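# Push protruding drives into tower server and latch levers

## Task

Find every drive that protrudes from its bay in the tower server and seat it. Seated means pushed fully home, with its front flush with the fronts of the two outermost drives and its lever closed and latched. Pushing the drive all the way in before closing the lever is allowed. The server is loose on the table. Tilting it beyond a slight amount fails the task, and it must finish in its original position. A drive or lever that stays put only because the robot is holding it does not count. Nothing may be knocked or placed off the table.

## Robot and tools

Robot: two arms, left_arm and right_arm. Each has six revolute joints and a parallel two-finger gripper with a wrist camera. The arm roots sit at (+0.038, +0.243, 0) m for left_arm and (+0.010, -0.249, 0) m for right_arm. Each is turned slightly about z (quat_wxyz about (0.999, 0, 0, 0.049) and (0.999, 0, 0, 0.043)).

Scene frame: the origin is on the table top midway between the arms. +x points out over the table, +z points up, and left_arm is on the +y side. The names left and right refer to the arms, not to image sides. Each gripper's fingers extend along its own +z axis and close along its y axis. The reported hand point (end_effector_position, the pinch link) lies between the pads, roughly 1 cm short of the fingertips. It is reported with some error, larger when the arm is stretched far.

execute_actions(actions, pictures): actions is a list holding zero or one entry.
- Empty list: nothing is commanded, and the current state comes back.
- {"steps": N} alone is a wait. N is up to 300 control steps of 1/30 s each, counted from the previous result.
- {"rows": [...], "steps": N} is a motion with N up to 15 (default 15). rows holds 1 to 15 rows, one used per step, and the final row repeats if the rows run out.
Each row is a single flat list of 14 numbers covering both arms, even when only one arm should move. The first 7 are left_arm: waist, shoulder, elbow, wrist pitch, wrist yaw, wrist roll, then gripper opening. The last 7 are the same for right_arm. The joint values are absolute target angles in radians, the same quantities shown in Joint positions; they are not offsets. Stated ranges per arm are waist -2.880..2.880, shoulder 0.000..3.142, elbow 0.000..3.019, wrist pitch -1.693..1.571, wrist yaw -1.571..1.571 and wrist roll -2.094..2.094. The true stops can differ by up to 0.019 rad. A target more than 0.019 rad beyond a limit, and farther out than the joint's last reading, makes the whole call refused, and nothing is sent. Targets beyond the true stop are clipped there, and the result may say "joint sent to its limit". The opening is an absolute value from -1 (closed) to +1 (fully open, pads 0.094 m apart). pictures (boolean) chooses whether camera images come back; by default they do.

Motion limits: on every step, each joint's target is held within a fixed margin of its measured angle. The margins are 0.264 rad (waist), 0.32 (shoulder), 0.276 (elbow), 0.33 (wrist pitch), 0.186 (wrist yaw) and 0.522 (wrist roll). If the targets would carry the hand more than 70 mm from where it is, all of that arm's targets are pulled back proportionally. Distant goals therefore need several calls. Between calls the arms continue toward the last row sent. They stop once everything is nearly still (a stalled push counts as still) or once any step is HELD. After that, only a new action makes them move on or push harder.

Gripping: grip_measured reports the finger opening on the same -1..1 scale as the command. Each gripper may read off by about 1 mm. To keep hold of something, command about 0.03 below grip_measured; a smaller margin gives a lighter grip. Each pad pushes with at most about 50-62 N, less on parts thinner than about 2 mm, and it can spike briefly on first contact.

Result contents:
- The state line gives each arm's end_effector_position (m) and end_effector_quat_wxyz in the scene frame.
- Joint positions and Joint velocities have one block per arm: the six joints (rad, rad/s), then the pad gap (m, m/s).
- Joint torques list the drive outputs for the six joints. They are nonzero even in free air and carry offsets, scale errors and noise, so treat them only as rough signs of contact.
- "joint command not followed" means a clearance check altered or blocked some joint targets, while the rest of the row still ran.
- HELD marks steps on which some or all of your row was not sent.
- MOTOR HOT appears at 85 °C. At 100 °C an OVER-TEMPERATURE FAULT cuts that arm's motors and gripper, and the arm drops until it cools. Avoid long static loads.

Cameras: cam_left_wrist and cam_right_wrist, each 616x616 fisheye, mounted on the wrists. Their calibration (K, distortion, T_world_to_cam) is provided and is only approximate. zoom_image(camera, region) returns a sharper crop of that camera's latest picture. region is [x0, y0, x1, y1] in image pixels from the top-left, at most 504x504.

read_manual(section) returns only the URDF licence texts ("licences") and moves nothing.

Replying without any tool call ends the run.

Things to avoid: letting the arms touch or press on each other; tipping, sliding or shoving the free-standing server; slamming drives or levers; dropping or knocking anything, especially off the table. Push drives gently, close each lever until it latches, check the server has not moved, and pull the hands clear before finishing.

Each tool is called after "Request:" by a JSON object that holds its "fn" and its "kwargs", one argument or row to a line.

## Session

Request:
{"fn": "execute_actions", "kwargs": {
  "actions": []
}}

Scene clock: 0.00 s of 15600.00 s.
left_arm: end_effector_position=(+0.5260, -0.2864, +0.2787) grip_measured=+1.000 end_effector_quat_wxyz=(+0.463, +0.216, +0.860, +0.015) | right_arm: end_effector_position=(+0.6652, -0.7580, +0.3286) grip_measured=+1.000 end_effector_quat_wxyz=(+0.525, +0.605, +0.401, -0.443)
Joint positions: left_arm=[-1.055  1.811  1.668 -0.615 -0.588 -0.205  0.094] | right_arm=[-0.55   2.21   2.095 -0.044  1.218  0.434  0.094]
Joint velocities: left_arm=[-0.015  0.015  0.002  0.002 -0.022  0.022  0.   ] | right_arm=[ 0.005 -0.015  0.007  0.002 -0.051  0.022  0.   ]
Joint torques (N m, as the arm reports them, + toward a larger angle): no reading
Motor temperatures (°C, as the motors report them): left_arm=[25 23 24 23 24 23] | right_arm=[22 24 24 22 22 23]

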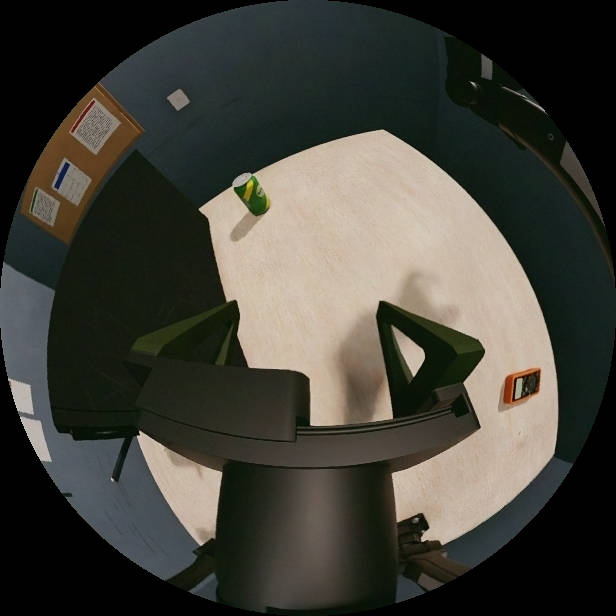

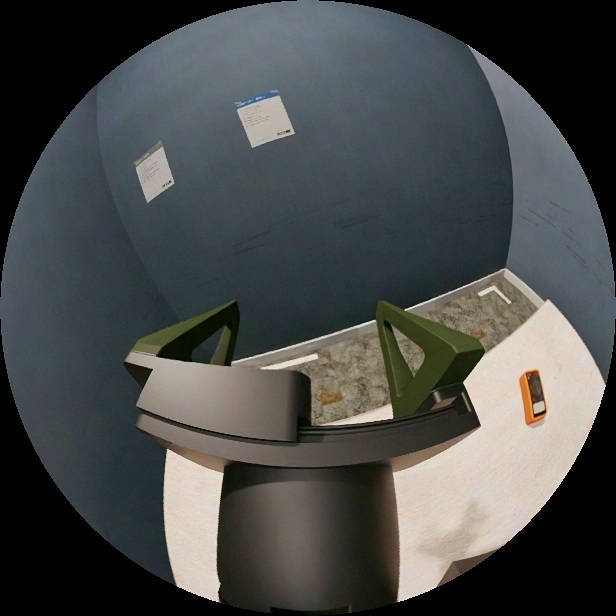

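Request:
{"fn": "execute_actions", "kwargs": {
  "actions": [
    {"rows":[[-1.055,1.0,1.3,-0.9,0,0,1,-0.55,2.21,2.095,-0.044,1.218,0.434,1]]}
  ],
  "pictures": false
}}

Request:
{"fn": "execute_actions", "kwargs": {
  "actions": [
    {"steps":60}
  ]
}}

Scene clock: 5.60 s of 15600.00 s.
left_arm: end_effector_position=(+0.3389, -0.1767, +0.3606) grip_measured=+1.000 end_effector_quat_wxyz=(+0.338, +0.394, +0.836, -0.174) | right_arm: end_effector_position=(+0.6652, -0.7580, +0.3286) grip_measured=+1.000 end_effector_quat_wxyz=(+0.525, +0.605, +0.401, -0.443)
Joint positions: left_arm=[-1.054  1.237  1.302 -0.855 -0.029 -0.064  0.094] | right_arm=[-0.55   2.21   2.095 -0.044  1.218  0.434  0.094]
Joint velocities: left_arm=[-0.005 -1.284 -0.007 -0.032  0.11   0.11   0.   ] | right_arm=[-0.005 -0.005  0.007 -0.012  0.007 -0.007  0.   ]
Joint torques (N m, as the arm reports them, + toward a larger angle): left_arm=[-0.76 -8.27  8.23  0.65  0.02  0.16] | right_arm=[  0.29 -21.66  11.31   2.07   0.11   0.05]
Motor temperatures (°C, as the motors report them): left_arm=[25 24 26 23 24 23] | right_arm=[22 27 27 22 23 23]
Steps of this call (steps 1 to 90: nothing new was sent; then 2.10 s passed at rest; steps 91 to 105: all 15 steps of this action). Readings (joint positions):
91: left_arm=[-1.054 1.800 1.653 -0.630 -0.544 -0.192] | right_arm=[-0.550 2.210 2.095 -0.044 1.218 0.434]
92: left_arm=[-1.054 1.771 1.610 -0.664 -0.492 -0.174] | right_arm=[-0.550 2.210 2.095 -0.044 1.218 0.434]
94: left_arm=[-1.054 1.693 1.500 -0.733 -0.390 -0.145] | right_arm=[-0.550 2.210 2.095 -0.044 1.218 0.434]
98: left_arm=[-1.054 1.525 1.343 -0.823 -0.187 -0.101] | right_arm=[-0.550 2.210 2.095 -0.044 1.218 0.434]
105: the state above

Scene clock: 7.60 s of 15600.00 s.
left_arm: end_effector_position=(+0.2953, -0.1228, +0.4538) grip_measured=+1.000 end_effector_quat_wxyz=(+0.412, +0.403, +0.788, -0.215) | right_arm: end_effector_position=(+0.6652, -0.7580, +0.3286) grip_measured=+1.000 end_effector_quat_wxyz=(+0.525, +0.605, +0.401, -0.443)
Joint positions: left_arm=[-1.054  1.009  1.291 -0.886 -0.002 -0.01   0.094] | right_arm=[-0.55   2.21   2.095 -0.044  1.218  0.434  0.094]
Joint velocities: left_arm=[-0.034 -0.005 -0.002 -0.017  0.066 -0.11   0.   ] | right_arm=[-0.005 -0.005 -0.002 -0.002 -0.022  0.037  0.   ]
Joint torques (N m, as the arm reports them, + toward a larger angle): left_arm=[-0.9  -3.81  8.78  1.11  0.    0.17] | right_arm=[  0.31 -21.67  11.32   2.08   0.1    0.05]
Motor temperatures (°C, as the motors report them): left_arm=[25 24 26 23 24 23] | right_arm=[22 27 27 22 23 23]
Steps of this call (steps 1 to 45: the robot went on to your last target; steps 46 to 60: nothing new was sent). Readings (joint positions):
1: left_arm=[-1.054 1.193 1.302 -0.857 -0.020 -0.058] | right_arm=[-0.550 2.210 2.095 -0.044 1.218 0.434]
2: left_arm=[-1.054 1.148 1.302 -0.860 -0.014 -0.053] | right_arm=[-0.550 2.210 2.095 -0.044 1.218 0.434]
4: left_arm=[-1.054 1.058 1.302 -0.871 -0.004 -0.038] | right_arm=[-0.550 2.210 2.095 -0.044 1.218 0.434]
8: left_arm=[-1.054 0.935 1.302 -0.878 -0.002 -0.021] | right_arm=[-0.550 2.210 2.095 -0.044 1.218 0.434]
60: the state above
All arms were judged still, so your last target was given up. Only a new action makes them travel on or press farther. Fingers that are still opening or closing keep moving.
camera_calibration (this result's frames):
cam_left_wrist: T_world_to_cam=[[-0.814202, -0.580481, 0.0108521, 0.163866], [-0.550059, 0.765281, -0.334336, 0.412831], [0.185771, -0.278186, -0.942391, 0.465216], [0, 0, 0, 1]] pos_world=[0.274078, -0.0913936, 0.574662]

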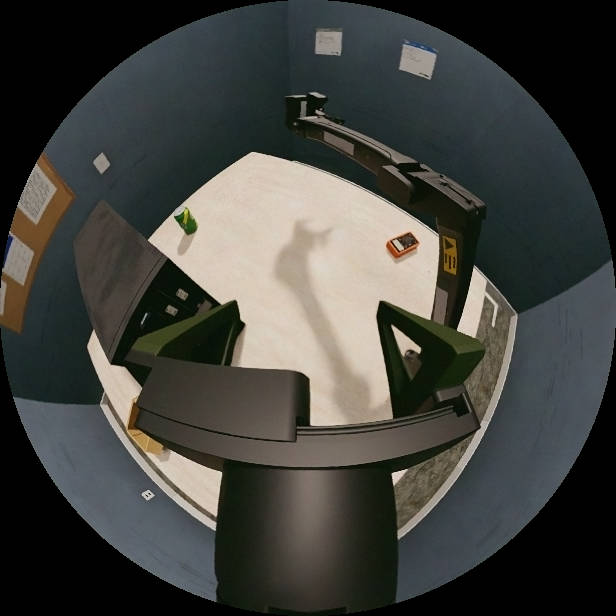

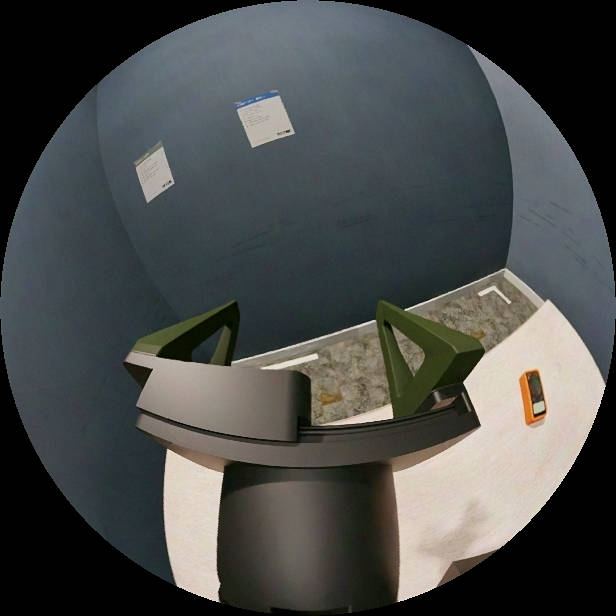

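Request:
{"fn": "execute_actions", "kwargs": {
  "actions": [
    {"rows":[[-0.35,0.8,1.1,-0.9,0,0,1,-0.9,0.7,0.8,-0.3,0,0,1]]}
  ],
  "pictures": false
}}

Request:
{"fn": "execute_actions", "kwargs": {
  "actions": [
    {"steps":90}
  ]
}}

Scene clock: 10.30 s of 15600.00 s.
left_arm: end_effector_position=(+0.4048, +0.1605, +0.4247) grip_measured=+1.000 end_effector_quat_wxyz=(+0.469, +0.092, +0.877, -0.052) | right_arm: end_effector_position=(+0.5104, -0.8237, +0.3039) grip_measured=+1.000 end_effector_quat_wxyz=(+0.404, +0.507, +0.636, -0.418)
Joint positions: left_arm=[-0.319  0.798  1.096 -0.886 -0.005 -0.009  0.094] | right_arm=[-0.79   1.865  1.65  -0.23   0.72   0.176  0.094]
Joint velocities: left_arm=[-0.19  -0.005 -0.002 -0.002 -0.037  0.066  0.   ] | right_arm=[-0.757 -1.148 -1.253 -0.232 -1.106 -0.476  0.   ]
Joint torques (N m, as the arm reports them, + toward a larger angle): left_arm=[-2.72 -0.09  8.48  1.14  0.1   0.15] | right_arm=[  0.51 -20.65  10.29   1.82   0.31   0.  ]
Motor temperatures (°C, as the motors report them): left_arm=[25 24 27 23 24 23] | right_arm=[22 28 28 22 23 23]
Steps of this call (steps 1 to 66: nothing new was sent; steps 67 to 81: all 15 steps of this action). Readings (joint positions):
67: left_arm=[-1.043 1.001 1.279 -0.883 0.004 -0.009] | right_arm=[-0.554 2.204 2.084 -0.054 1.190 0.416]
68: left_arm=[-1.013 0.981 1.249 -0.882 0.006 -0.009] | right_arm=[-0.557 2.187 2.057 -0.075 1.160 0.393]
70: left_arm=[-0.914 0.925 1.175 -0.882 0.006 -0.009] | right_arm=[-0.573 2.150 2.000 -0.114 1.101 0.352]
74: left_arm=[-0.635 0.837 1.100 -0.886 0.002 -0.009] | right_arm=[-0.632 2.066 1.887 -0.169 0.981 0.283]
81: the state above

Scene clock: 13.30 s of 15600.00 s.
left_arm: end_effector_position=(+0.4022, +0.1498, +0.4247) grip_measured=+1.000 end_effector_quat_wxyz=(+0.468, +0.105, +0.875, -0.060) | right_arm: end_effector_position=(+0.2795, -0.5425, +0.4214) grip_measured=+1.000 end_effector_quat_wxyz=(+0.585, +0.314, +0.703, -0.255)
Joint positions: left_arm=[-0.346  0.798  1.096 -0.886 -0.001 -0.009  0.094] | right_arm=[-0.912  0.703  0.807 -0.29   0.003  0.01   0.094]
Joint velocities: left_arm=[-0.005  0.005 -0.007  0.007 -0.007 -0.022  0.   ] | right_arm=[-0.015 -0.015 -0.012 -0.012 -0.037  0.037  0.   ]
Joint torques (N m, as the arm reports them, + toward a larger angle): left_arm=[-1.18 -0.82  8.39  1.07  0.    0.17] | right_arm=[ 1.12 -1.56 11.2   2.16 -0.15 -0.02]
Motor temperatures (°C, as the motors report them): left_arm=[25 24 27 23 24 23] | right_arm=[22 28 28 22 23 23]
Steps of this call (steps 1 to 45: the robot went on to your last target; steps 46 to 90: nothing new was sent). Readings (joint positions):
1: left_arm=[-0.325 0.798 1.096 -0.886 -0.004 -0.009] | right_arm=[-0.815 1.825 1.604 -0.238 0.670 0.160]
2: left_arm=[-0.333 0.798 1.096 -0.886 -0.003 -0.009] | right_arm=[-0.839 1.780 1.553 -0.245 0.617 0.145]
4: left_arm=[-0.344 0.798 1.096 -0.886 -0.002 -0.009] | right_arm=[-0.882 1.679 1.444 -0.257 0.505 0.118]
8: left_arm=[-0.346 0.798 1.096 -0.886 -0.001 -0.009] | right_arm=[-0.927 1.443 1.217 -0.271 0.280 0.080]
90: the state above
All arms were judged still, so your last target was given up. Only a new action makes them travel on or press farther. Fingers that are still opening or closing keep moving.
camera_calibration (this result's frames):
cam_left_wrist: T_world_to_cam=[[-0.242409, -0.970118, 0.0104075, 0.238028], [-0.909901, 0.223613, -0.349394, 0.485555], [0.336627, -0.094166, -0.936918, 0.403216], [0, 0, 0, 1]] pos_world=[0.363774, 0.160308, 0.544953]
cam_right_wrist: T_world_to_cam=[[-0.739749, -0.672612, -0.0191033, -0.15218], [-0.472706, 0.539675, -0.696634, 0.722867], [0.478874, -0.506304, -0.717172, 0.0195936], [0, 0, 0, 1]] pos_world=[0.219746, -0.482551, 0.514719]

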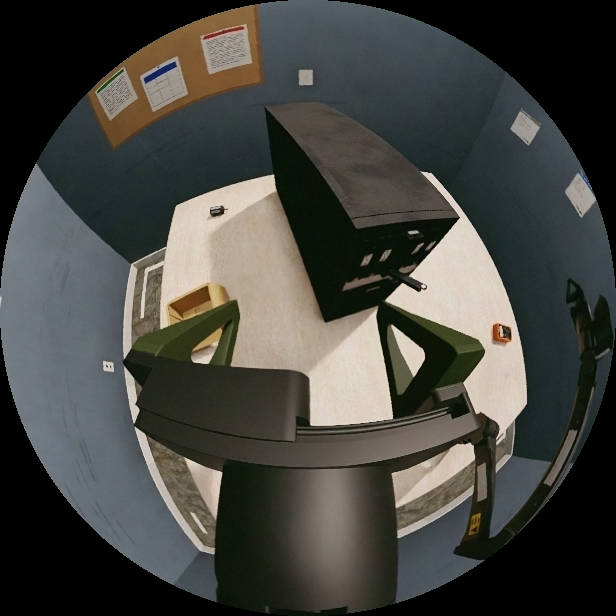

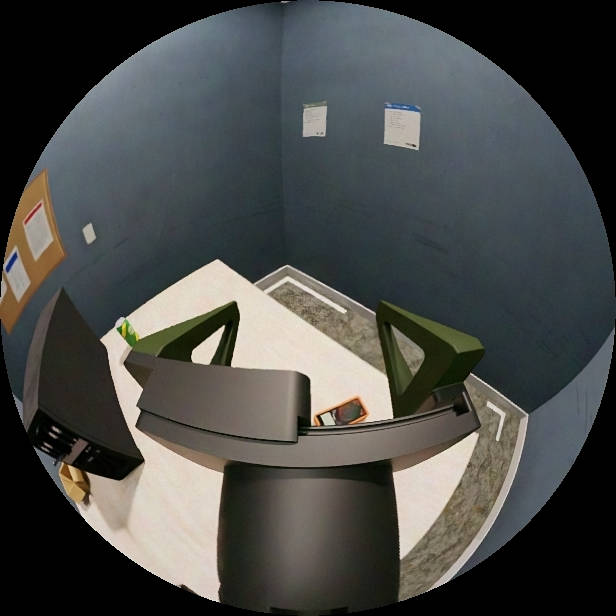

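Request:
{"fn": "zoom_image", "kwargs": {
  "camera": "cam_left_wrist",
  "region": [320,200,480,330]
}}

Region (320, 200, 480, 330) of cam_left_wrist's 616x616 image, scaled by 3.150, with more detail than that image has; it fills the top 410 rows of this view, and the rest is white.

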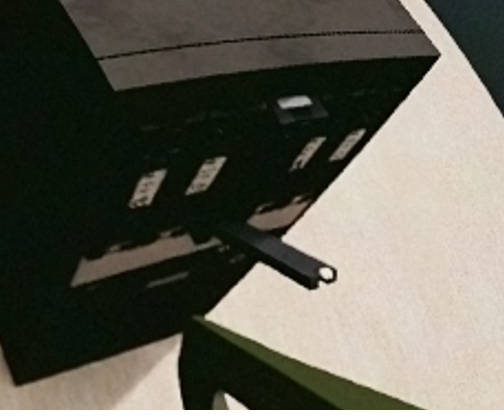

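Request:
{"fn": "execute_actions", "kwargs": {
  "actions": [
    {"rows":[[-1.0,0.9,0.3,0.6,-0.9,0,1,-0.9,0.7,0.8,-0.3,0,0,1]]}
  ],
  "pictures": false
}}

Request:
{"fn": "execute_actions", "kwargs": {
  "actions": [
    {"steps":60}
  ]
}}

Request:
{"fn": "zoom_image", "kwargs": {
  "camera": "cam_left_wrist",
  "region": [200,100,480,340]
}}

Scene clock: 21.33 s of 15600.00 s.
left_arm: end_effector_position=(+0.3432, +0.0722, +0.1662) grip_measured=+1.000 end_effector_quat_wxyz=(+0.543, +0.167, +0.811, +0.139) | right_arm: end_effector_position=(+0.2795, -0.5425, +0.4214) grip_measured=+1.000 end_effector_quat_wxyz=(+0.585, +0.314, +0.703, -0.255)
Joint positions: left_arm=[-0.979  0.91   0.359 -0.037 -0.839 -0.007  0.094] | right_arm=[-0.912  0.703  0.807 -0.29   0.003  0.01   0.094]
Joint velocities: left_arm=[-0.943  0.132 -1.922  2.733 -1.531 -0.066  0.   ] | right_arm=[-0.024 -0.005  0.002 -0.012 -0.022  0.022  0.   ]
Joint torques (N m, as the arm reports them, + toward a larger angle): left_arm=[ 2.34 -1.96 11.23  2.43 -0.64  0.09] | right_arm=[ 1.13 -1.56 11.2   2.17 -0.16 -0.02]
Motor temperatures (°C, as the motors report them): left_arm=[25 23 28 23 24 23] | right_arm=[22 26 29 22 23 23]
Steps of this call (steps 1 to 90: nothing new was sent; then 4.53 s passed at rest; steps 91 to 105: all 15 steps of this action). Readings (joint positions):
91: left_arm=[-0.358 0.799 1.081 -0.859 -0.044 -0.009] | right_arm=[-0.912 0.703 0.807 -0.290 0.003 0.010]
92: left_arm=[-0.385 0.796 1.052 -0.806 -0.093 -0.009] | right_arm=[-0.912 0.703 0.807 -0.290 0.003 0.010]
94: left_arm=[-0.462 0.802 0.976 -0.714 -0.185 -0.009] | right_arm=[-0.912 0.703 0.807 -0.290 0.003 0.010]
98: left_arm=[-0.637 0.847 0.791 -0.524 -0.379 -0.009] | right_arm=[-0.912 0.703 0.807 -0.290 0.003 0.010]
105: the state above

Scene clock: 23.33 s of 15600.00 s.
left_arm: end_effector_position=(+0.3456, +0.0649, +0.2352) grip_measured=+1.000 end_effector_quat_wxyz=(+0.695, +0.017, +0.719, +0.008) | right_arm: end_effector_position=(+0.2795, -0.5425, +0.4214) grip_measured=+1.000 end_effector_quat_wxyz=(+0.585, +0.314, +0.703, -0.255)
Joint positions: left_arm=[-1.008  0.897  0.271  0.574 -0.898 -0.007  0.094] | right_arm=[-0.912  0.703  0.807 -0.29   0.003  0.01   0.094]
Joint velocities: left_arm=[ 0.005  0.005 -0.012  0.027  0.007  0.037  0.   ] | right_arm=[ 0.015 -0.005 -0.022 -0.002  0.007 -0.022  0.   ]
Joint torques (N m, as the arm reports them, + toward a larger angle): left_arm=[ 0.04 -0.51  8.95  2.64 -0.24  0.13] | right_arm=[ 1.16 -1.59 11.2   2.16 -0.16 -0.02]
Motor temperatures (°C, as the motors report them): left_arm=[25 23 28 23 24 23] | right_arm=[22 26 30 22 23 23]
Steps of this call (steps 1 to 30: the robot went on to your last target; steps 31 to 60: nothing new was sent). Readings (joint positions):
1: left_arm=[-1.002 0.914 0.304 0.054 -0.873 -0.007] | right_arm=[-0.912 0.703 0.807 -0.290 0.003 0.010]
2: left_arm=[-1.011 0.917 0.267 0.142 -0.886 -0.007] | right_arm=[-0.912 0.703 0.807 -0.290 0.003 0.010]
4: left_arm=[-1.009 0.919 0.246 0.321 -0.896 -0.007] | right_arm=[-0.912 0.703 0.807 -0.290 0.003 0.010]
8: left_arm=[-1.008 0.905 0.268 0.549 -0.897 -0.007] | right_arm=[-0.912 0.703 0.807 -0.290 0.003 0.010]
60: the state above
All arms were judged still, so your last target was given up. Only a new action makes them travel on or press farther. Fingers that are still opening or closing keep moving.
camera_calibration (this result's frames):
cam_left_wrist: T_world_to_cam=[[-0.0163143, -0.999327, -0.0328537, 0.0778821], [-0.611645, 0.0359676, -0.790314, 0.399574], [0.790964, 0.00720137, -0.61182, -0.00331836], [0, 0, 0, 1]] pos_world=[0.248293, 0.0634819, 0.316317]
cam_right_wrist: T_world_to_cam=[[-0.739749, -0.672612, -0.0191033, -0.15218], [-0.472706, 0.539675, -0.696634, 0.722867], [0.478874, -0.506304, -0.717172, 0.0195936], [0, 0, 0, 1]] pos_world=[0.219746, -0.482551, 0.514719]

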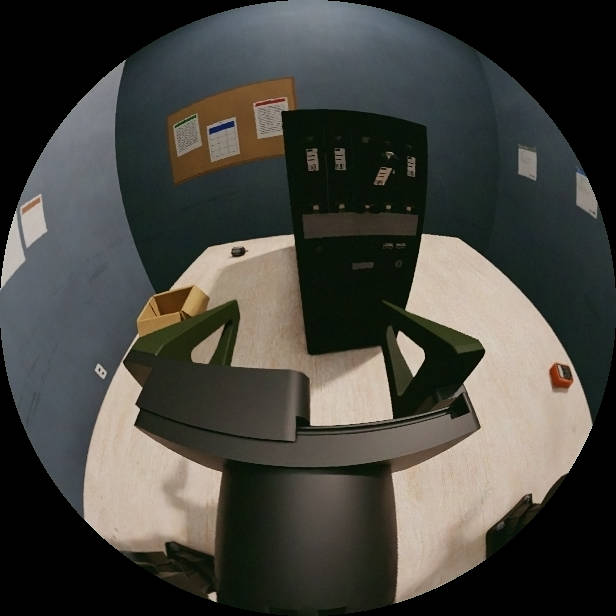

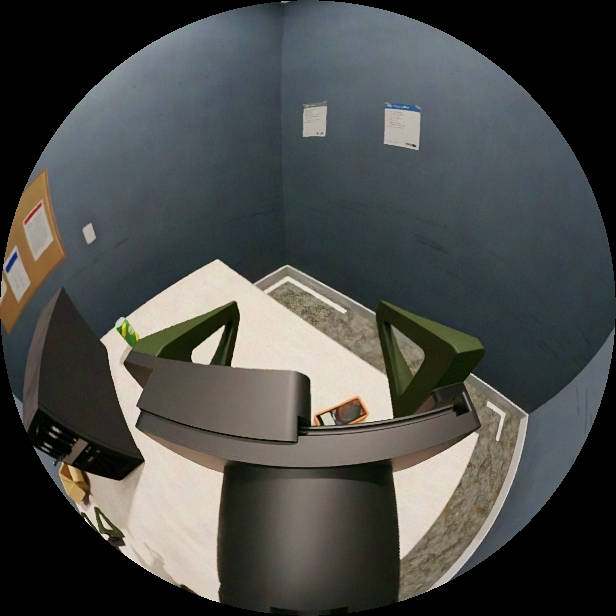

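Region (200, 100, 480, 340) of cam_left_wrist's 616x616 image, scaled by 1.800, with more detail than that image has; it fills the top 432 rows of this view, and the rest is white.

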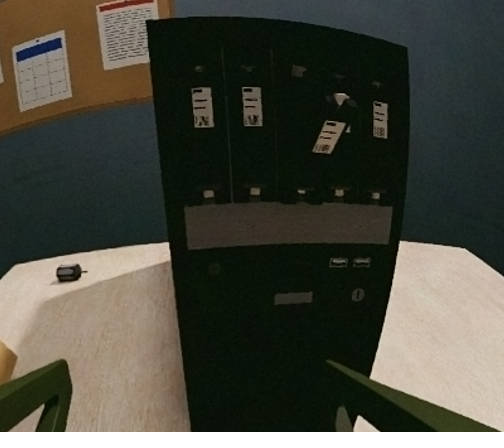

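Request:
{"fn": "zoom_image", "kwargs": {
  "camera": "cam_left_wrist",
  "region": [295,125,435,230]
}}

Region (295, 125, 435, 230) of cam_left_wrist's 616x616 image, scaled by 3.600, with more detail than that image has; it fills the top 378 rows of this view, and the rest is white.

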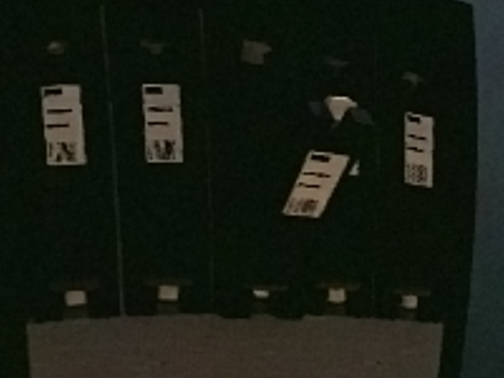

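Request:
{"fn": "execute_actions", "kwargs": {
  "actions": [
    {"rows":[[-1.0,0.9,1.2,-0.6,-0.3,0,0,-0.9,0.7,0.8,-0.3,0,0,1]]}
  ],
  "pictures": false
}}

Request:
{"fn": "execute_actions", "kwargs": {
  "actions": [
    {"steps":20}
  ],
  "pictures": false
}}

Request:
{"fn": "execute_actions", "kwargs": {
  "actions": [
    {"rows":[[-0.7,1.2,1.5,-1.2,0,0,0,-0.9,0.7,0.8,-0.3,0,0,1]]}
  ],
  "pictures": false
}}

Request:
{"fn": "execute_actions", "kwargs": {
  "actions": [
    {"steps":30}
  ]
}}

Request:
{"fn": "zoom_image", "kwargs": {
  "camera": "cam_left_wrist",
  "region": [150,100,450,340]
}}

Scene clock: 31.67 s of 15600.00 s.
left_arm: end_effector_position=(+0.3483, -0.0707, +0.3713) grip_measured=+0.003 end_effector_quat_wxyz=(+0.532, +0.289, +0.787, -0.118) | right_arm: end_effector_position=(+0.2795, -0.5425, +0.4214) grip_measured=+1.000 end_effector_quat_wxyz=(+0.585, +0.314, +0.703, -0.255)
Joint positions: left_arm=[-1.004  0.903  0.911 -0.448 -0.305 -0.007  0.047] | right_arm=[-0.912  0.703  0.807 -0.29   0.003  0.01   0.094]
Joint velocities: left_arm=[-0.005 -0.024  1.145 -0.906 -0.022 -0.007 -0.   ] | right_arm=[-0.005 -0.015 -0.022 -0.027 -0.007 -0.037  0.   ]
Joint torques (N m, as the arm reports them, + toward a larger angle): left_arm=[-0.68 -2.74 12.09  1.54 -0.08  0.1 ] | right_arm=[ 1.12 -1.56 11.19  2.16 -0.16 -0.02]
Motor temperatures (°C, as the motors report them): left_arm=[25 23 29 23 24 23] | right_arm=[22 26 30 22 23 23]
Steps of this call (steps 1 to 90: nothing new was sent; then 4.83 s passed at rest; steps 91 to 105: all 15 steps of this action). Readings (joint positions):
91: left_arm=[-1.006 0.896 0.282 0.535 -0.845 -0.007] | right_arm=[-0.912 0.703 0.807 -0.290 0.003 0.010]
92: left_arm=[-1.005 0.895 0.308 0.457 -0.777 -0.007] | right_arm=[-0.912 0.703 0.807 -0.290 0.003 0.010]
94: left_arm=[-1.004 0.900 0.385 0.310 -0.640 -0.007] | right_arm=[-0.912 0.703 0.807 -0.290 0.003 0.010]
98: left_arm=[-1.004 0.903 0.574 0.013 -0.376 -0.007] | right_arm=[-0.912 0.703 0.807 -0.290 0.003 0.010]
105: the state above

Scene clock: 32.33 s of 15600.00 s.
left_arm: end_effector_position=(+0.3443, -0.0665, +0.4980) grip_measured=+0.003 end_effector_quat_wxyz=(+0.576, +0.268, +0.758, -0.147) | right_arm: end_effector_position=(+0.2795, -0.5425, +0.4214) grip_measured=+1.000 end_effector_quat_wxyz=(+0.585, +0.314, +0.703, -0.255)
Joint positions: left_arm=[-1.004  0.894  1.167 -0.584 -0.302 -0.007  0.047] | right_arm=[-0.912  0.703  0.807 -0.29   0.003  0.01   0.094]
Joint velocities: left_arm=[-0.005  0.005 -0.012 -0.002 -0.051  0.007 -0.001] | right_arm=[ 0.005  0.005  0.002  0.017 -0.051  0.081  0.   ]
Joint torques (N m, as the arm reports them, + toward a larger angle): left_arm=[-0.47 -1.94 10.6   0.95 -0.05  0.14] | right_arm=[ 1.13 -1.58 11.21  2.16 -0.16 -0.02]
Motor temperatures (°C, as the motors report them): left_arm=[25 23 29 23 24 23] | right_arm=[22 25 30 22 23 23]
Steps of this call (steps 1 to 20: the robot went on to your last target). Readings (joint positions):
1: left_arm=[-1.004 0.903 0.949 -0.474 -0.305 -0.007] | right_arm=[-0.912 0.703 0.807 -0.290 0.003 0.010]
2: left_arm=[-1.004 0.903 0.984 -0.495 -0.304 -0.007] | right_arm=[-0.912 0.703 0.807 -0.290 0.003 0.010]
4: left_arm=[-1.004 0.903 1.053 -0.533 -0.303 -0.007] | right_arm=[-0.912 0.703 0.807 -0.290 0.003 0.010]
8: left_arm=[-1.004 0.899 1.155 -0.571 -0.302 -0.007] | right_arm=[-0.912 0.703 0.807 -0.290 0.003 0.010]
20: the state above

Scene clock: 32.83 s of 15600.00 s.
left_arm: end_effector_position=(+0.4345, -0.0258, +0.3915) grip_measured=+0.003 end_effector_quat_wxyz=(+0.285, +0.276, +0.914, -0.087) | right_arm: end_effector_position=(+0.2795, -0.5425, +0.4214) grip_measured=+1.000 end_effector_quat_wxyz=(+0.585, +0.314, +0.703, -0.255)
Joint positions: left_arm=[-0.692  1.248  1.466 -1.184 -0.002 -0.007  0.047] | right_arm=[-0.912  0.703  0.807 -0.29   0.003  0.01   0.094]
Joint velocities: left_arm=[-0.122 -0.23  -0.012 -0.037 -0.007 -0.022 -0.001] | right_arm=[-0.005 -0.005 -0.002 -0.002 -0.037 -0.037  0.   ]
Joint torques (N m, as the arm reports them, + toward a larger angle): left_arm=[-0.96 -9.1  10.46  0.56  0.02  0.13] | right_arm=[ 1.15 -1.56 11.2   2.16 -0.16 -0.02]
Motor temperatures (°C, as the motors report them): left_arm=[25 23 30 23 24 23] | right_arm=[22 25 30 22 23 23]
Steps of this call (steps 1 to 15: all 15 steps of this action). Readings (joint positions):
1: left_arm=[-0.989 0.906 1.181 -0.621 -0.247 -0.007] | right_arm=[-0.912 0.703 0.807 -0.290 0.003 0.010]
2: left_arm=[-0.956 0.932 1.219 -0.687 -0.183 -0.007] | right_arm=[-0.912 0.703 0.807 -0.290 0.003 0.010]
4: left_arm=[-0.858 1.019 1.319 -0.827 -0.065 -0.007] | right_arm=[-0.912 0.703 0.807 -0.290 0.003 0.010]
8: left_arm=[-0.692 1.199 1.467 -1.114 -0.009 -0.007] | right_arm=[-0.912 0.703 0.807 -0.290 0.003 0.010]
15: the state above

Scene clock: 33.83 s of 15600.00 s.
left_arm: end_effector_position=(+0.4213, -0.0200, +0.4146) grip_measured=+0.003 end_effector_quat_wxyz=(+0.308, +0.277, +0.905, -0.096) | right_arm: end_effector_position=(+0.2795, -0.5425, +0.4214) grip_measured=+1.000 end_effector_quat_wxyz=(+0.585, +0.314, +0.703, -0.255)
Joint positions: left_arm=[-0.697  1.196  1.466 -1.184 -0.001 -0.007  0.047] | right_arm=[-0.912  0.703  0.807 -0.29   0.003  0.01   0.094]
Joint velocities: left_arm=[-0.015  0.005 -0.002  0.007  0.022 -0.007  0.   ] | right_arm=[ 0.015 -0.005 -0.012  0.002 -0.007  0.022  0.   ]
Joint torques (N m, as the arm reports them, + toward a larger angle): left_arm=[-0.77 -5.77 10.38  0.69 -0.01  0.15] | right_arm=[ 1.15 -1.58 11.2   2.16 -0.16 -0.02]
Motor temperatures (°C, as the motors report them): left_arm=[25 23 30 23 24 23] | right_arm=[22 25 31 22 23 23]
Steps of this call (steps 1 to 30: the robot went on to your last target). Readings (joint positions):
1: left_arm=[-0.695 1.240 1.466 -1.184 -0.002 -0.007] | right_arm=[-0.912 0.703 0.807 -0.290 0.003 0.010]
2: left_arm=[-0.697 1.231 1.466 -1.184 -0.001 -0.007] | right_arm=[-0.912 0.703 0.807 -0.290 0.003 0.010]
4: left_arm=[-0.697 1.214 1.466 -1.184 -0.001 -0.007] | right_arm=[-0.912 0.703 0.807 -0.290 0.003 0.010]
8: left_arm=[-0.697 1.196 1.466 -1.184 -0.001 -0.007] | right_arm=[-0.912 0.703 0.807 -0.290 0.003 0.010]
30: the state above
All arms were judged still, so your last target was given up. Only a new action makes them travel on or press farther. Fingers that are still opening or closing keep moving.
camera_calibration (this result's frames):
cam_left_wrist: T_world_to_cam=[[-0.560395, -0.828194, 0.00721589, 0.216112], [-0.827956, 0.559969, -0.0303918, 0.37728], [0.0211297, -0.0230059, -0.999512, 0.531645], [0, 0, 0, 1]] pos_world=[0.422245, -0.0200517, 0.541293]
cam_right_wrist: T_world_to_cam=[[-0.739749, -0.672612, -0.0191033, -0.15218], [-0.472706, 0.539675, -0.696634, 0.722867], [0.478874, -0.506304, -0.717172, 0.0195936], [0, 0, 0, 1]] pos_world=[0.219746, -0.482551, 0.514719]

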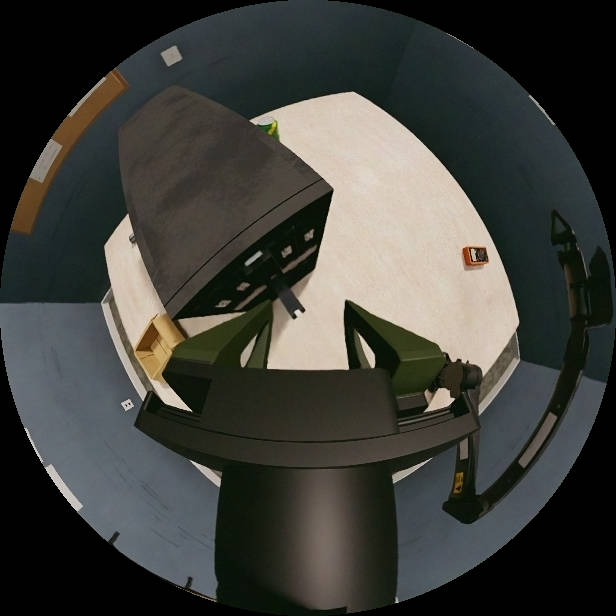

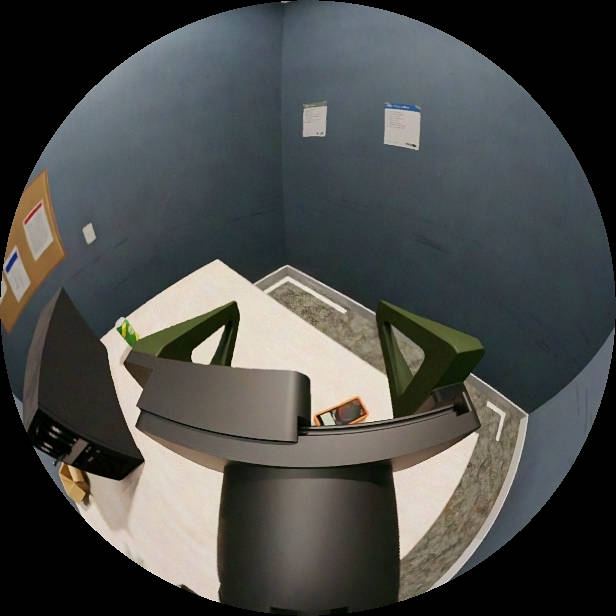

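Region (150, 100, 450, 340) of cam_left_wrist's 616x616 image, scaled by 1.680, with more detail than that image has; it fills the top 403 rows of this view, and the rest is white.

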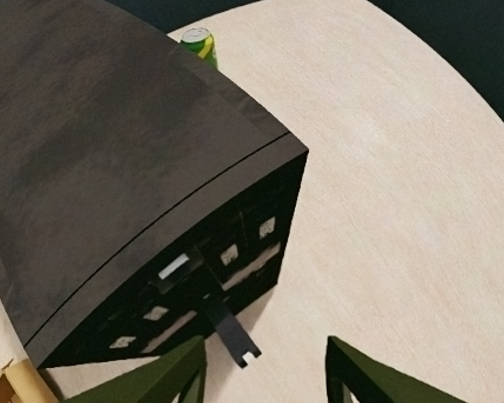

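Request:
{"fn": "execute_actions", "kwargs": {
  "actions": [
    {"rows":[[-0.931,1.0,0.9,0.1,-0.833,0,-1,-0.9,0.7,0.8,-0.3,0,0,1]]}
  ],
  "pictures": false
}}

Request:
{"fn": "execute_actions", "kwargs": {
  "actions": [
    {"rows":[[-0.931,1.139,0.69,0.456,-0.833,0,-1,-0.9,0.7,0.8,-0.3,0,0,1]]}
  ],
  "pictures": false
}}

Request:
{"fn": "execute_actions", "kwargs": {
  "actions": [
    {"steps":20}
  ]
}}

Request:
{"fn": "zoom_image", "kwargs": {
  "camera": "cam_left_wrist",
  "region": [180,80,460,340]
}}

Scene clock: 44.37 s of 15600.00 s.
left_arm: end_effector_position=(+0.4308, -0.0033, +0.4092) grip_measured=-0.992 end_effector_quat_wxyz=(+0.681, +0.027, +0.731, +0.024) | right_arm: end_effector_position=(+0.2795, -0.5425, +0.4214) grip_measured=+1.000 end_effector_quat_wxyz=(+0.585, +0.314, +0.703, -0.255)
Joint positions: left_arm=[-0.933  1.014  0.86   0.049 -0.831 -0.005  0.   ] | right_arm=[-0.912  0.703  0.807 -0.29   0.003  0.01   0.094]
Joint velocities: left_arm=[ 0.005 -0.142 -0.012  0.452  0.037 -0.022 -0.001] | right_arm=[-0.015  0.005 -0.022 -0.012 -0.066 -0.095  0.   ]
Joint torques (N m, as the arm reports them, + toward a larger angle): left_arm=[-0.65 -4.11 11.28  2.19 -0.3   0.11] | right_arm=[ 1.12 -1.56 11.19  2.17 -0.16 -0.02]
Motor temperatures (°C, as the motors report them): left_arm=[25 24 31 23 24 23] | right_arm=[22 25 31 22 23 23]
Steps of this call (steps 1 to 90: nothing new was sent; then 7.03 s passed at rest; steps 91 to 105: all 15 steps of this action). Readings (joint positions):
91: left_arm=[-0.714 1.183 1.434 -1.131 -0.078 -0.007] | right_arm=[-0.912 0.703 0.807 -0.290 0.003 0.010]
92: left_arm=[-0.748 1.146 1.362 -1.026 -0.171 -0.007] | right_arm=[-0.912 0.703 0.807 -0.290 0.003 0.010]
94: left_arm=[-0.856 1.058 1.177 -0.820 -0.366 -0.007] | right_arm=[-0.912 0.703 0.807 -0.290 0.003 0.010]
98: left_arm=[-0.964 0.975 0.891 -0.439 -0.744 -0.005] | right_arm=[-0.912 0.703 0.807 -0.290 0.003 0.010]
105: the state above

Scene clock: 44.87 s of 15600.00 s.
left_arm: end_effector_position=(+0.4364, -0.0133, +0.3520) grip_measured=-0.992 end_effector_quat_wxyz=(+0.714, -0.007, +0.700, -0.013) | right_arm: end_effector_position=(+0.2795, -0.5425, +0.4214) grip_measured=+1.000 end_effector_quat_wxyz=(+0.585, +0.314, +0.703, -0.255)
Joint positions: left_arm=[-0.939  1.119  0.702  0.448 -0.834 -0.004  0.   ] | right_arm=[-0.912  0.703  0.807 -0.29   0.003  0.01   0.094]
Joint velocities: left_arm=[ 0.005 -0.015  0.002 -0.017 -0.037  0.037 -0.002] | right_arm=[-0.015  0.005 -0.007  0.007  0.081 -0.037  0.   ]
Joint torques (N m, as the arm reports them, + toward a larger angle): left_arm=[ 0.09 -2.33  6.93  1.93 -0.03  0.1 ] | right_arm=[ 1.16 -1.57 11.2   2.15 -0.16 -0.02]
Motor temperatures (°C, as the motors report them): left_arm=[25 24 31 23 24 23] | right_arm=[22 25 31 22 23 23]
Steps of this call (steps 1 to 15: all 15 steps of this action). Readings (joint positions):
1: left_arm=[-0.933 1.017 0.844 0.107 -0.831 -0.005] | right_arm=[-0.912 0.703 0.807 -0.290 0.003 0.010]
2: left_arm=[-0.933 1.022 0.815 0.208 -0.831 -0.005] | right_arm=[-0.912 0.703 0.807 -0.290 0.003 0.010]
4: left_arm=[-0.933 1.057 0.749 0.354 -0.832 -0.005] | right_arm=[-0.912 0.703 0.807 -0.290 0.003 0.010]
8: left_arm=[-0.940 1.118 0.703 0.447 -0.834 -0.004] | right_arm=[-0.912 0.703 0.807 -0.290 0.003 0.010]
15: the state above

Scene clock: 45.53 s of 15600.00 s.
left_arm: end_effector_position=(+0.4364, -0.0133, +0.3520) grip_measured=-0.992 end_effector_quat_wxyz=(+0.714, -0.007, +0.700, -0.013) | right_arm: end_effector_position=(+0.2795, -0.5425, +0.4214) grip_measured=+1.000 end_effector_quat_wxyz=(+0.585, +0.314, +0.703, -0.255)
Joint positions: left_arm=[-0.939  1.119  0.702  0.448 -0.834 -0.004  0.   ] | right_arm=[-0.912  0.703  0.807 -0.29   0.003  0.01   0.094]
Joint velocities: left_arm=[-0.015 -0.015 -0.012 -0.012  0.037  0.022 -0.   ] | right_arm=[-0.005 -0.015 -0.022  0.022 -0.051  0.022  0.   ]
Joint torques (N m, as the arm reports them, + toward a larger angle): left_arm=[ 0.   -3.06  6.9   1.94 -0.04  0.1 ] | right_arm=[ 1.14 -1.58 11.19  2.16 -0.16 -0.02]
Motor temperatures (°C, as the motors report them): left_arm=[25 24 31 23 24 23] | right_arm=[22 25 31 22 23 23]
Steps of this call (steps 1 to 15: the robot went on to your last target; steps 16 to 20: nothing new was sent). Readings (joint positions):
1: left_arm=[-0.939 1.119 0.702 0.448 -0.834 -0.004] | right_arm=[-0.912 0.703 0.807 -0.290 0.003 0.010]
2: left_arm=[-0.939 1.119 0.702 0.448 -0.834 -0.004] | right_arm=[-0.912 0.703 0.807 -0.290 0.003 0.010]
4: left_arm=[-0.939 1.119 0.702 0.448 -0.834 -0.004] | right_arm=[-0.912 0.703 0.807 -0.290 0.003 0.010]
8: left_arm=[-0.939 1.119 0.702 0.448 -0.834 -0.004] | right_arm=[-0.912 0.703 0.807 -0.290 0.003 0.010]
20: the state above
All arms were judged still, so your last target was given up. Only a new action makes them travel on or press farther. Fingers that are still opening or closing keep moving.
camera_calibration (this result's frames):
cam_left_wrist: T_world_to_cam=[[-0.0120919, -0.999498, 0.0292788, -0.0186618], [-0.568576, -0.0172138, -0.82245, 0.542031], [0.822542, -0.0265922, -0.568083, -0.0327187], [0, 0, 0, 1]] pos_world=[0.334873, -0.0101921, 0.427753]
cam_right_wrist: T_world_to_cam=[[-0.739749, -0.672612, -0.0191033, -0.15218], [-0.472706, 0.539675, -0.696634, 0.722867], [0.478874, -0.506304, -0.717172, 0.0195936], [0, 0, 0, 1]] pos_world=[0.219746, -0.482551, 0.514719]

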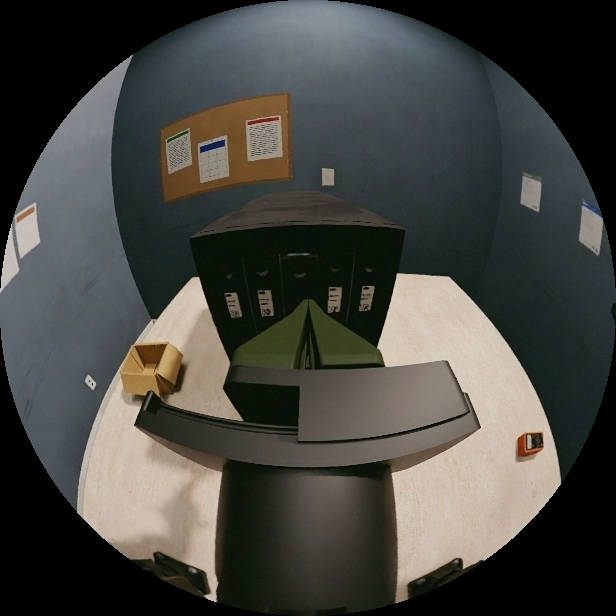

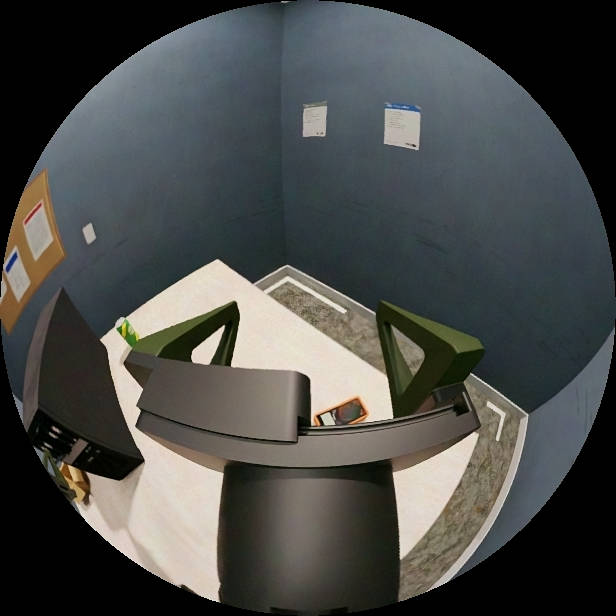

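Region (180, 80, 460, 340) of cam_left_wrist's 616x616 image, scaled by 1.800, with more detail than that image has; it fills the top 468 rows of this view, and the rest is white.

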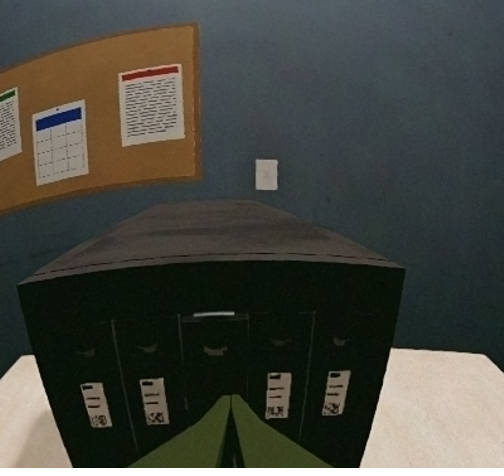

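Request:
{"fn": "execute_actions", "kwargs": {
  "actions": [
    {"rows":[[-0.88,1.17,0.72,0.46,-0.78,0,-1,-0.9,0.7,0.8,-0.3,0,0,1],[-0.86,1.2,0.74,0.46,-0.76,0,-1,-0.9,0.7,0.8,-0.3,0,0,1],[-0.845,1.215,0.75,0.465,-0.745,0,-1,-0.9,0.7,0.8,-0.3,0,0,1]]}
  ]
}}

Request:
{"fn": "zoom_image", "kwargs": {
  "camera": "cam_left_wrist",
  "region": [200,200,420,340]
}}

Scene clock: 51.53 s of 15600.00 s.
left_arm: end_effector_position=(+0.4677, -0.0089, +0.3638) grip_measured=-0.992 end_effector_quat_wxyz=(+0.723, -0.009, +0.691, -0.023) | right_arm: end_effector_position=(+0.2795, -0.5425, +0.4214) grip_measured=+1.000 end_effector_quat_wxyz=(+0.585, +0.314, +0.703, -0.255)
Joint positions: left_arm=[-0.862  1.164  0.75   0.475 -0.744 -0.004  0.   ] | right_arm=[-0.912  0.703  0.807 -0.29   0.003  0.01   0.094]
Joint velocities: left_arm=[ 0.024 -0.024 -0.017 -0.027 -0.022 -0.037 -0.   ] | right_arm=[-0.005 -0.005  0.002  0.007 -0.051  0.022  0.   ]
Joint torques (N m, as the arm reports them, + toward a larger angle): left_arm=[ 0.89 -1.12  7.75  1.29 -0.09  0.1 ] | right_arm=[ 1.13 -1.58 11.2   2.16 -0.16 -0.02]
Motor temperatures (°C, as the motors report them): left_arm=[25 23 30 23 24 23] | right_arm=[22 25 32 22 23 23]
Steps of this call (steps 1 to 90: nothing new was sent; then 2.50 s passed at rest; steps 91 to 105: all 15 steps of this action). Readings (joint positions):
91: left_arm=[-0.934 1.120 0.702 0.449 -0.810 -0.004] | right_arm=[-0.912 0.703 0.807 -0.290 0.003 0.010]
92: left_arm=[-0.924 1.123 0.704 0.454 -0.784 -0.004] | right_arm=[-0.912 0.703 0.807 -0.290 0.003 0.010]
94: left_arm=[-0.896 1.140 0.721 0.467 -0.748 -0.004] | right_arm=[-0.912 0.703 0.807 -0.290 0.003 0.010]
98: left_arm=[-0.862 1.164 0.750 0.475 -0.745 -0.004] | right_arm=[-0.912 0.703 0.807 -0.290 0.003 0.010]
105: the state above
camera_calibration (this result's frames):
cam_left_wrist: T_world_to_cam=[[-0.0251033, -0.998569, 0.0472212, -0.0147068], [-0.549027, -0.0257034, -0.83541, 0.565112], [0.835428, -0.0468972, -0.547596, -0.0653286], [0, 0, 0, 1]] pos_world=[0.36447, -0.00322412, 0.437021]
cam_right_wrist: T_world_to_cam=[[-0.739749, -0.672612, -0.0191033, -0.15218], [-0.472706, 0.539675, -0.696634, 0.722867], [0.478874, -0.506304, -0.717172, 0.0195936], [0, 0, 0, 1]] pos_world=[0.219746, -0.482551, 0.514719]

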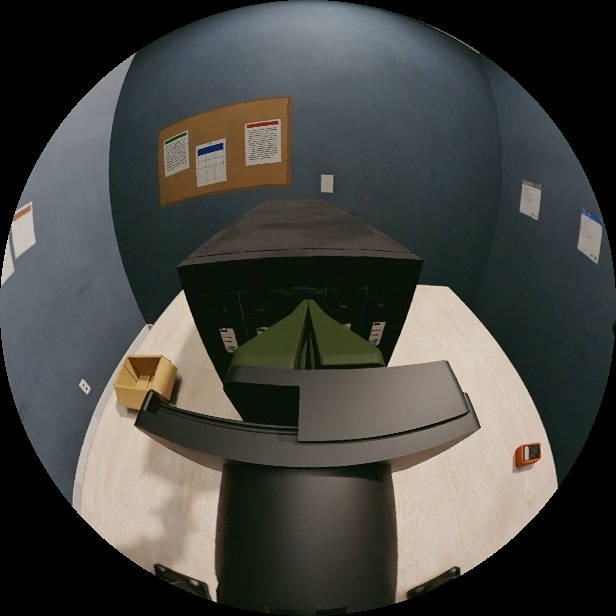

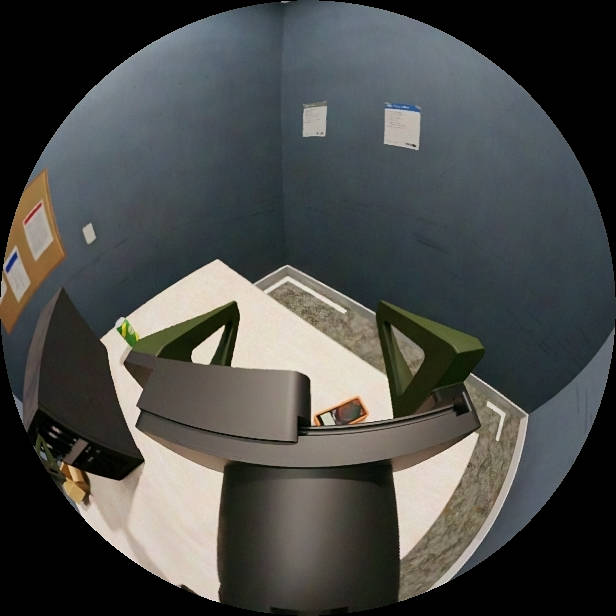

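Region (200, 200, 420, 340) of cam_left_wrist's 616x616 image, scaled by 2.291, with more detail than that image has; it fills the top 321 rows of this view, and the rest is white.

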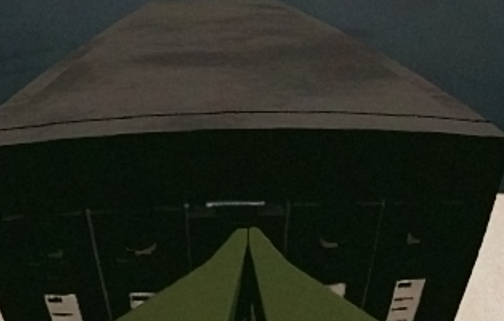

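Request:
{"fn": "execute_actions", "kwargs": {
  "actions": [
    {"rows":[[-0.845,1.215,0.67,0.5,-0.745,0,-1,-0.9,0.7,0.8,-0.3,0,0,1],[-0.845,1.215,0.67,0.5,-0.745,0,-1,-0.9,0.7,0.8,-0.3,0,0,1],[-0.845,1.215,0.67,0.5,-0.745,0,-1,-0.9,0.7,0.8,-0.3,0,0,1],[-0.845,1.215,0.67,0.5,-0.745,0,-1,-0.9,0.7,0.8,-0.3,0,0,1],[-0.845,1.215,0.67,0.5,-0.745,0,-1,-0.9,0.7,0.8,-0.3,0,0,1],[-0.83,1.23,0.69,0.5,-0.73,0,-1,-0.9,0.7,0.8,-0.3,0,0,1],[-0.82,1.25,0.7,0.5,-0.72,0,-1,-0.9,0.7,0.8,-0.3,0,0,1],[-0.81,1.27,0.715,0.5,-0.71,0,-1,-0.9,0.7,0.8,-0.3,0,0,1]]}
  ]
}}

Scene clock: 55.57 s of 15600.00 s.
left_arm: end_effector_position=(+0.4682, -0.0090, +0.3639) grip_measured=-0.993 end_effector_quat_wxyz=(+0.731, -0.008, +0.681, -0.039) | right_arm: end_effector_position=(+0.2795, -0.5425, +0.4214) grip_measured=+1.000 end_effector_quat_wxyz=(+0.585, +0.314, +0.703, -0.255)
Joint positions: left_arm=[-0.852  1.168  0.733  0.529 -0.711 -0.004  0.   ] | right_arm=[-0.912  0.703  0.807 -0.29   0.003  0.01   0.094]
Joint velocities: left_arm=[-0.015  0.005 -0.002  0.012 -0.007 -0.022 -0.001] | right_arm=[-0.005 -0.005 -0.002  0.007 -0.022  0.037  0.   ]
Joint torques (N m, as the arm reports them, + toward a larger angle): left_arm=[ 2.75  1.75  6.51  0.54 -0.02  0.11] | right_arm=[ 1.14 -1.58 11.2   2.17 -0.16 -0.02]
Motor temperatures (°C, as the motors report them): left_arm=[25 23 30 23 24 23] | right_arm=[22 25 32 22 23 23]
Steps of this call (steps 1 to 15: the robot went on to your last target; steps 16 to 90: nothing new was sent; then 0.53 s passed at rest; steps 91 to 105: all 15 steps of this action). Readings (joint positions):
91: left_arm=[-0.862 1.164 0.745 0.483 -0.743 -0.004] | right_arm=[-0.912 0.703 0.807 -0.290 0.003 0.010]
92: left_arm=[-0.862 1.163 0.738 0.499 -0.740 -0.004] | right_arm=[-0.912 0.703 0.807 -0.290 0.003 0.010]
94: left_arm=[-0.862 1.163 0.731 0.517 -0.735 -0.004] | right_arm=[-0.912 0.703 0.807 -0.290 0.003 0.010]
98: left_arm=[-0.856 1.165 0.731 0.525 -0.716 -0.004] | right_arm=[-0.912 0.703 0.807 -0.290 0.003 0.010]
105: the state above
camera_calibration (this result's frames):
cam_left_wrist: T_world_to_cam=[[-0.0504597, -0.996466, 0.0671543, -0.0101197], [-0.52792, -0.0304661, -0.848748, 0.560453], [0.847794, -0.0782797, -0.524516, -0.0801515], [0, 0, 0, 1]] pos_world=[0.363315, 0.00071659, 0.434322]
cam_right_wrist: T_world_to_cam=[[-0.739749, -0.672612, -0.0191033, -0.15218], [-0.472706, 0.539675, -0.696634, 0.722867], [0.478874, -0.506304, -0.717172, 0.0195936], [0, 0, 0, 1]] pos_world=[0.219746, -0.482551, 0.514719]

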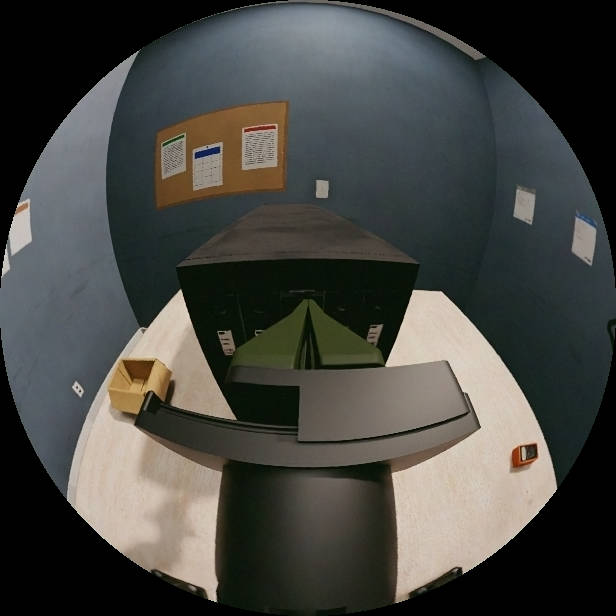

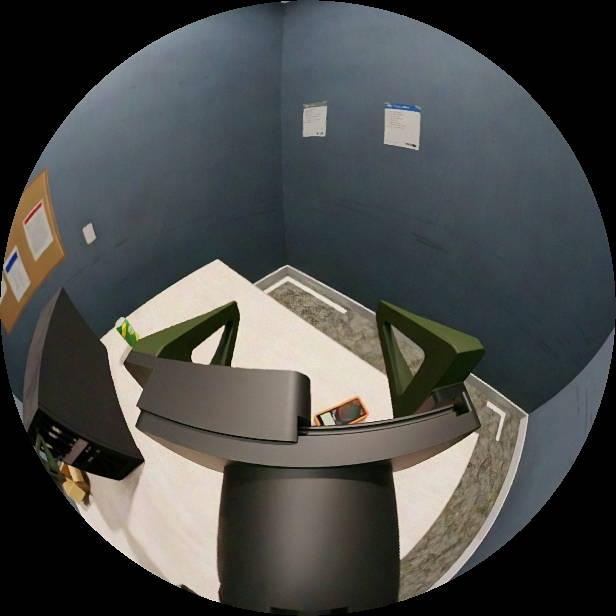

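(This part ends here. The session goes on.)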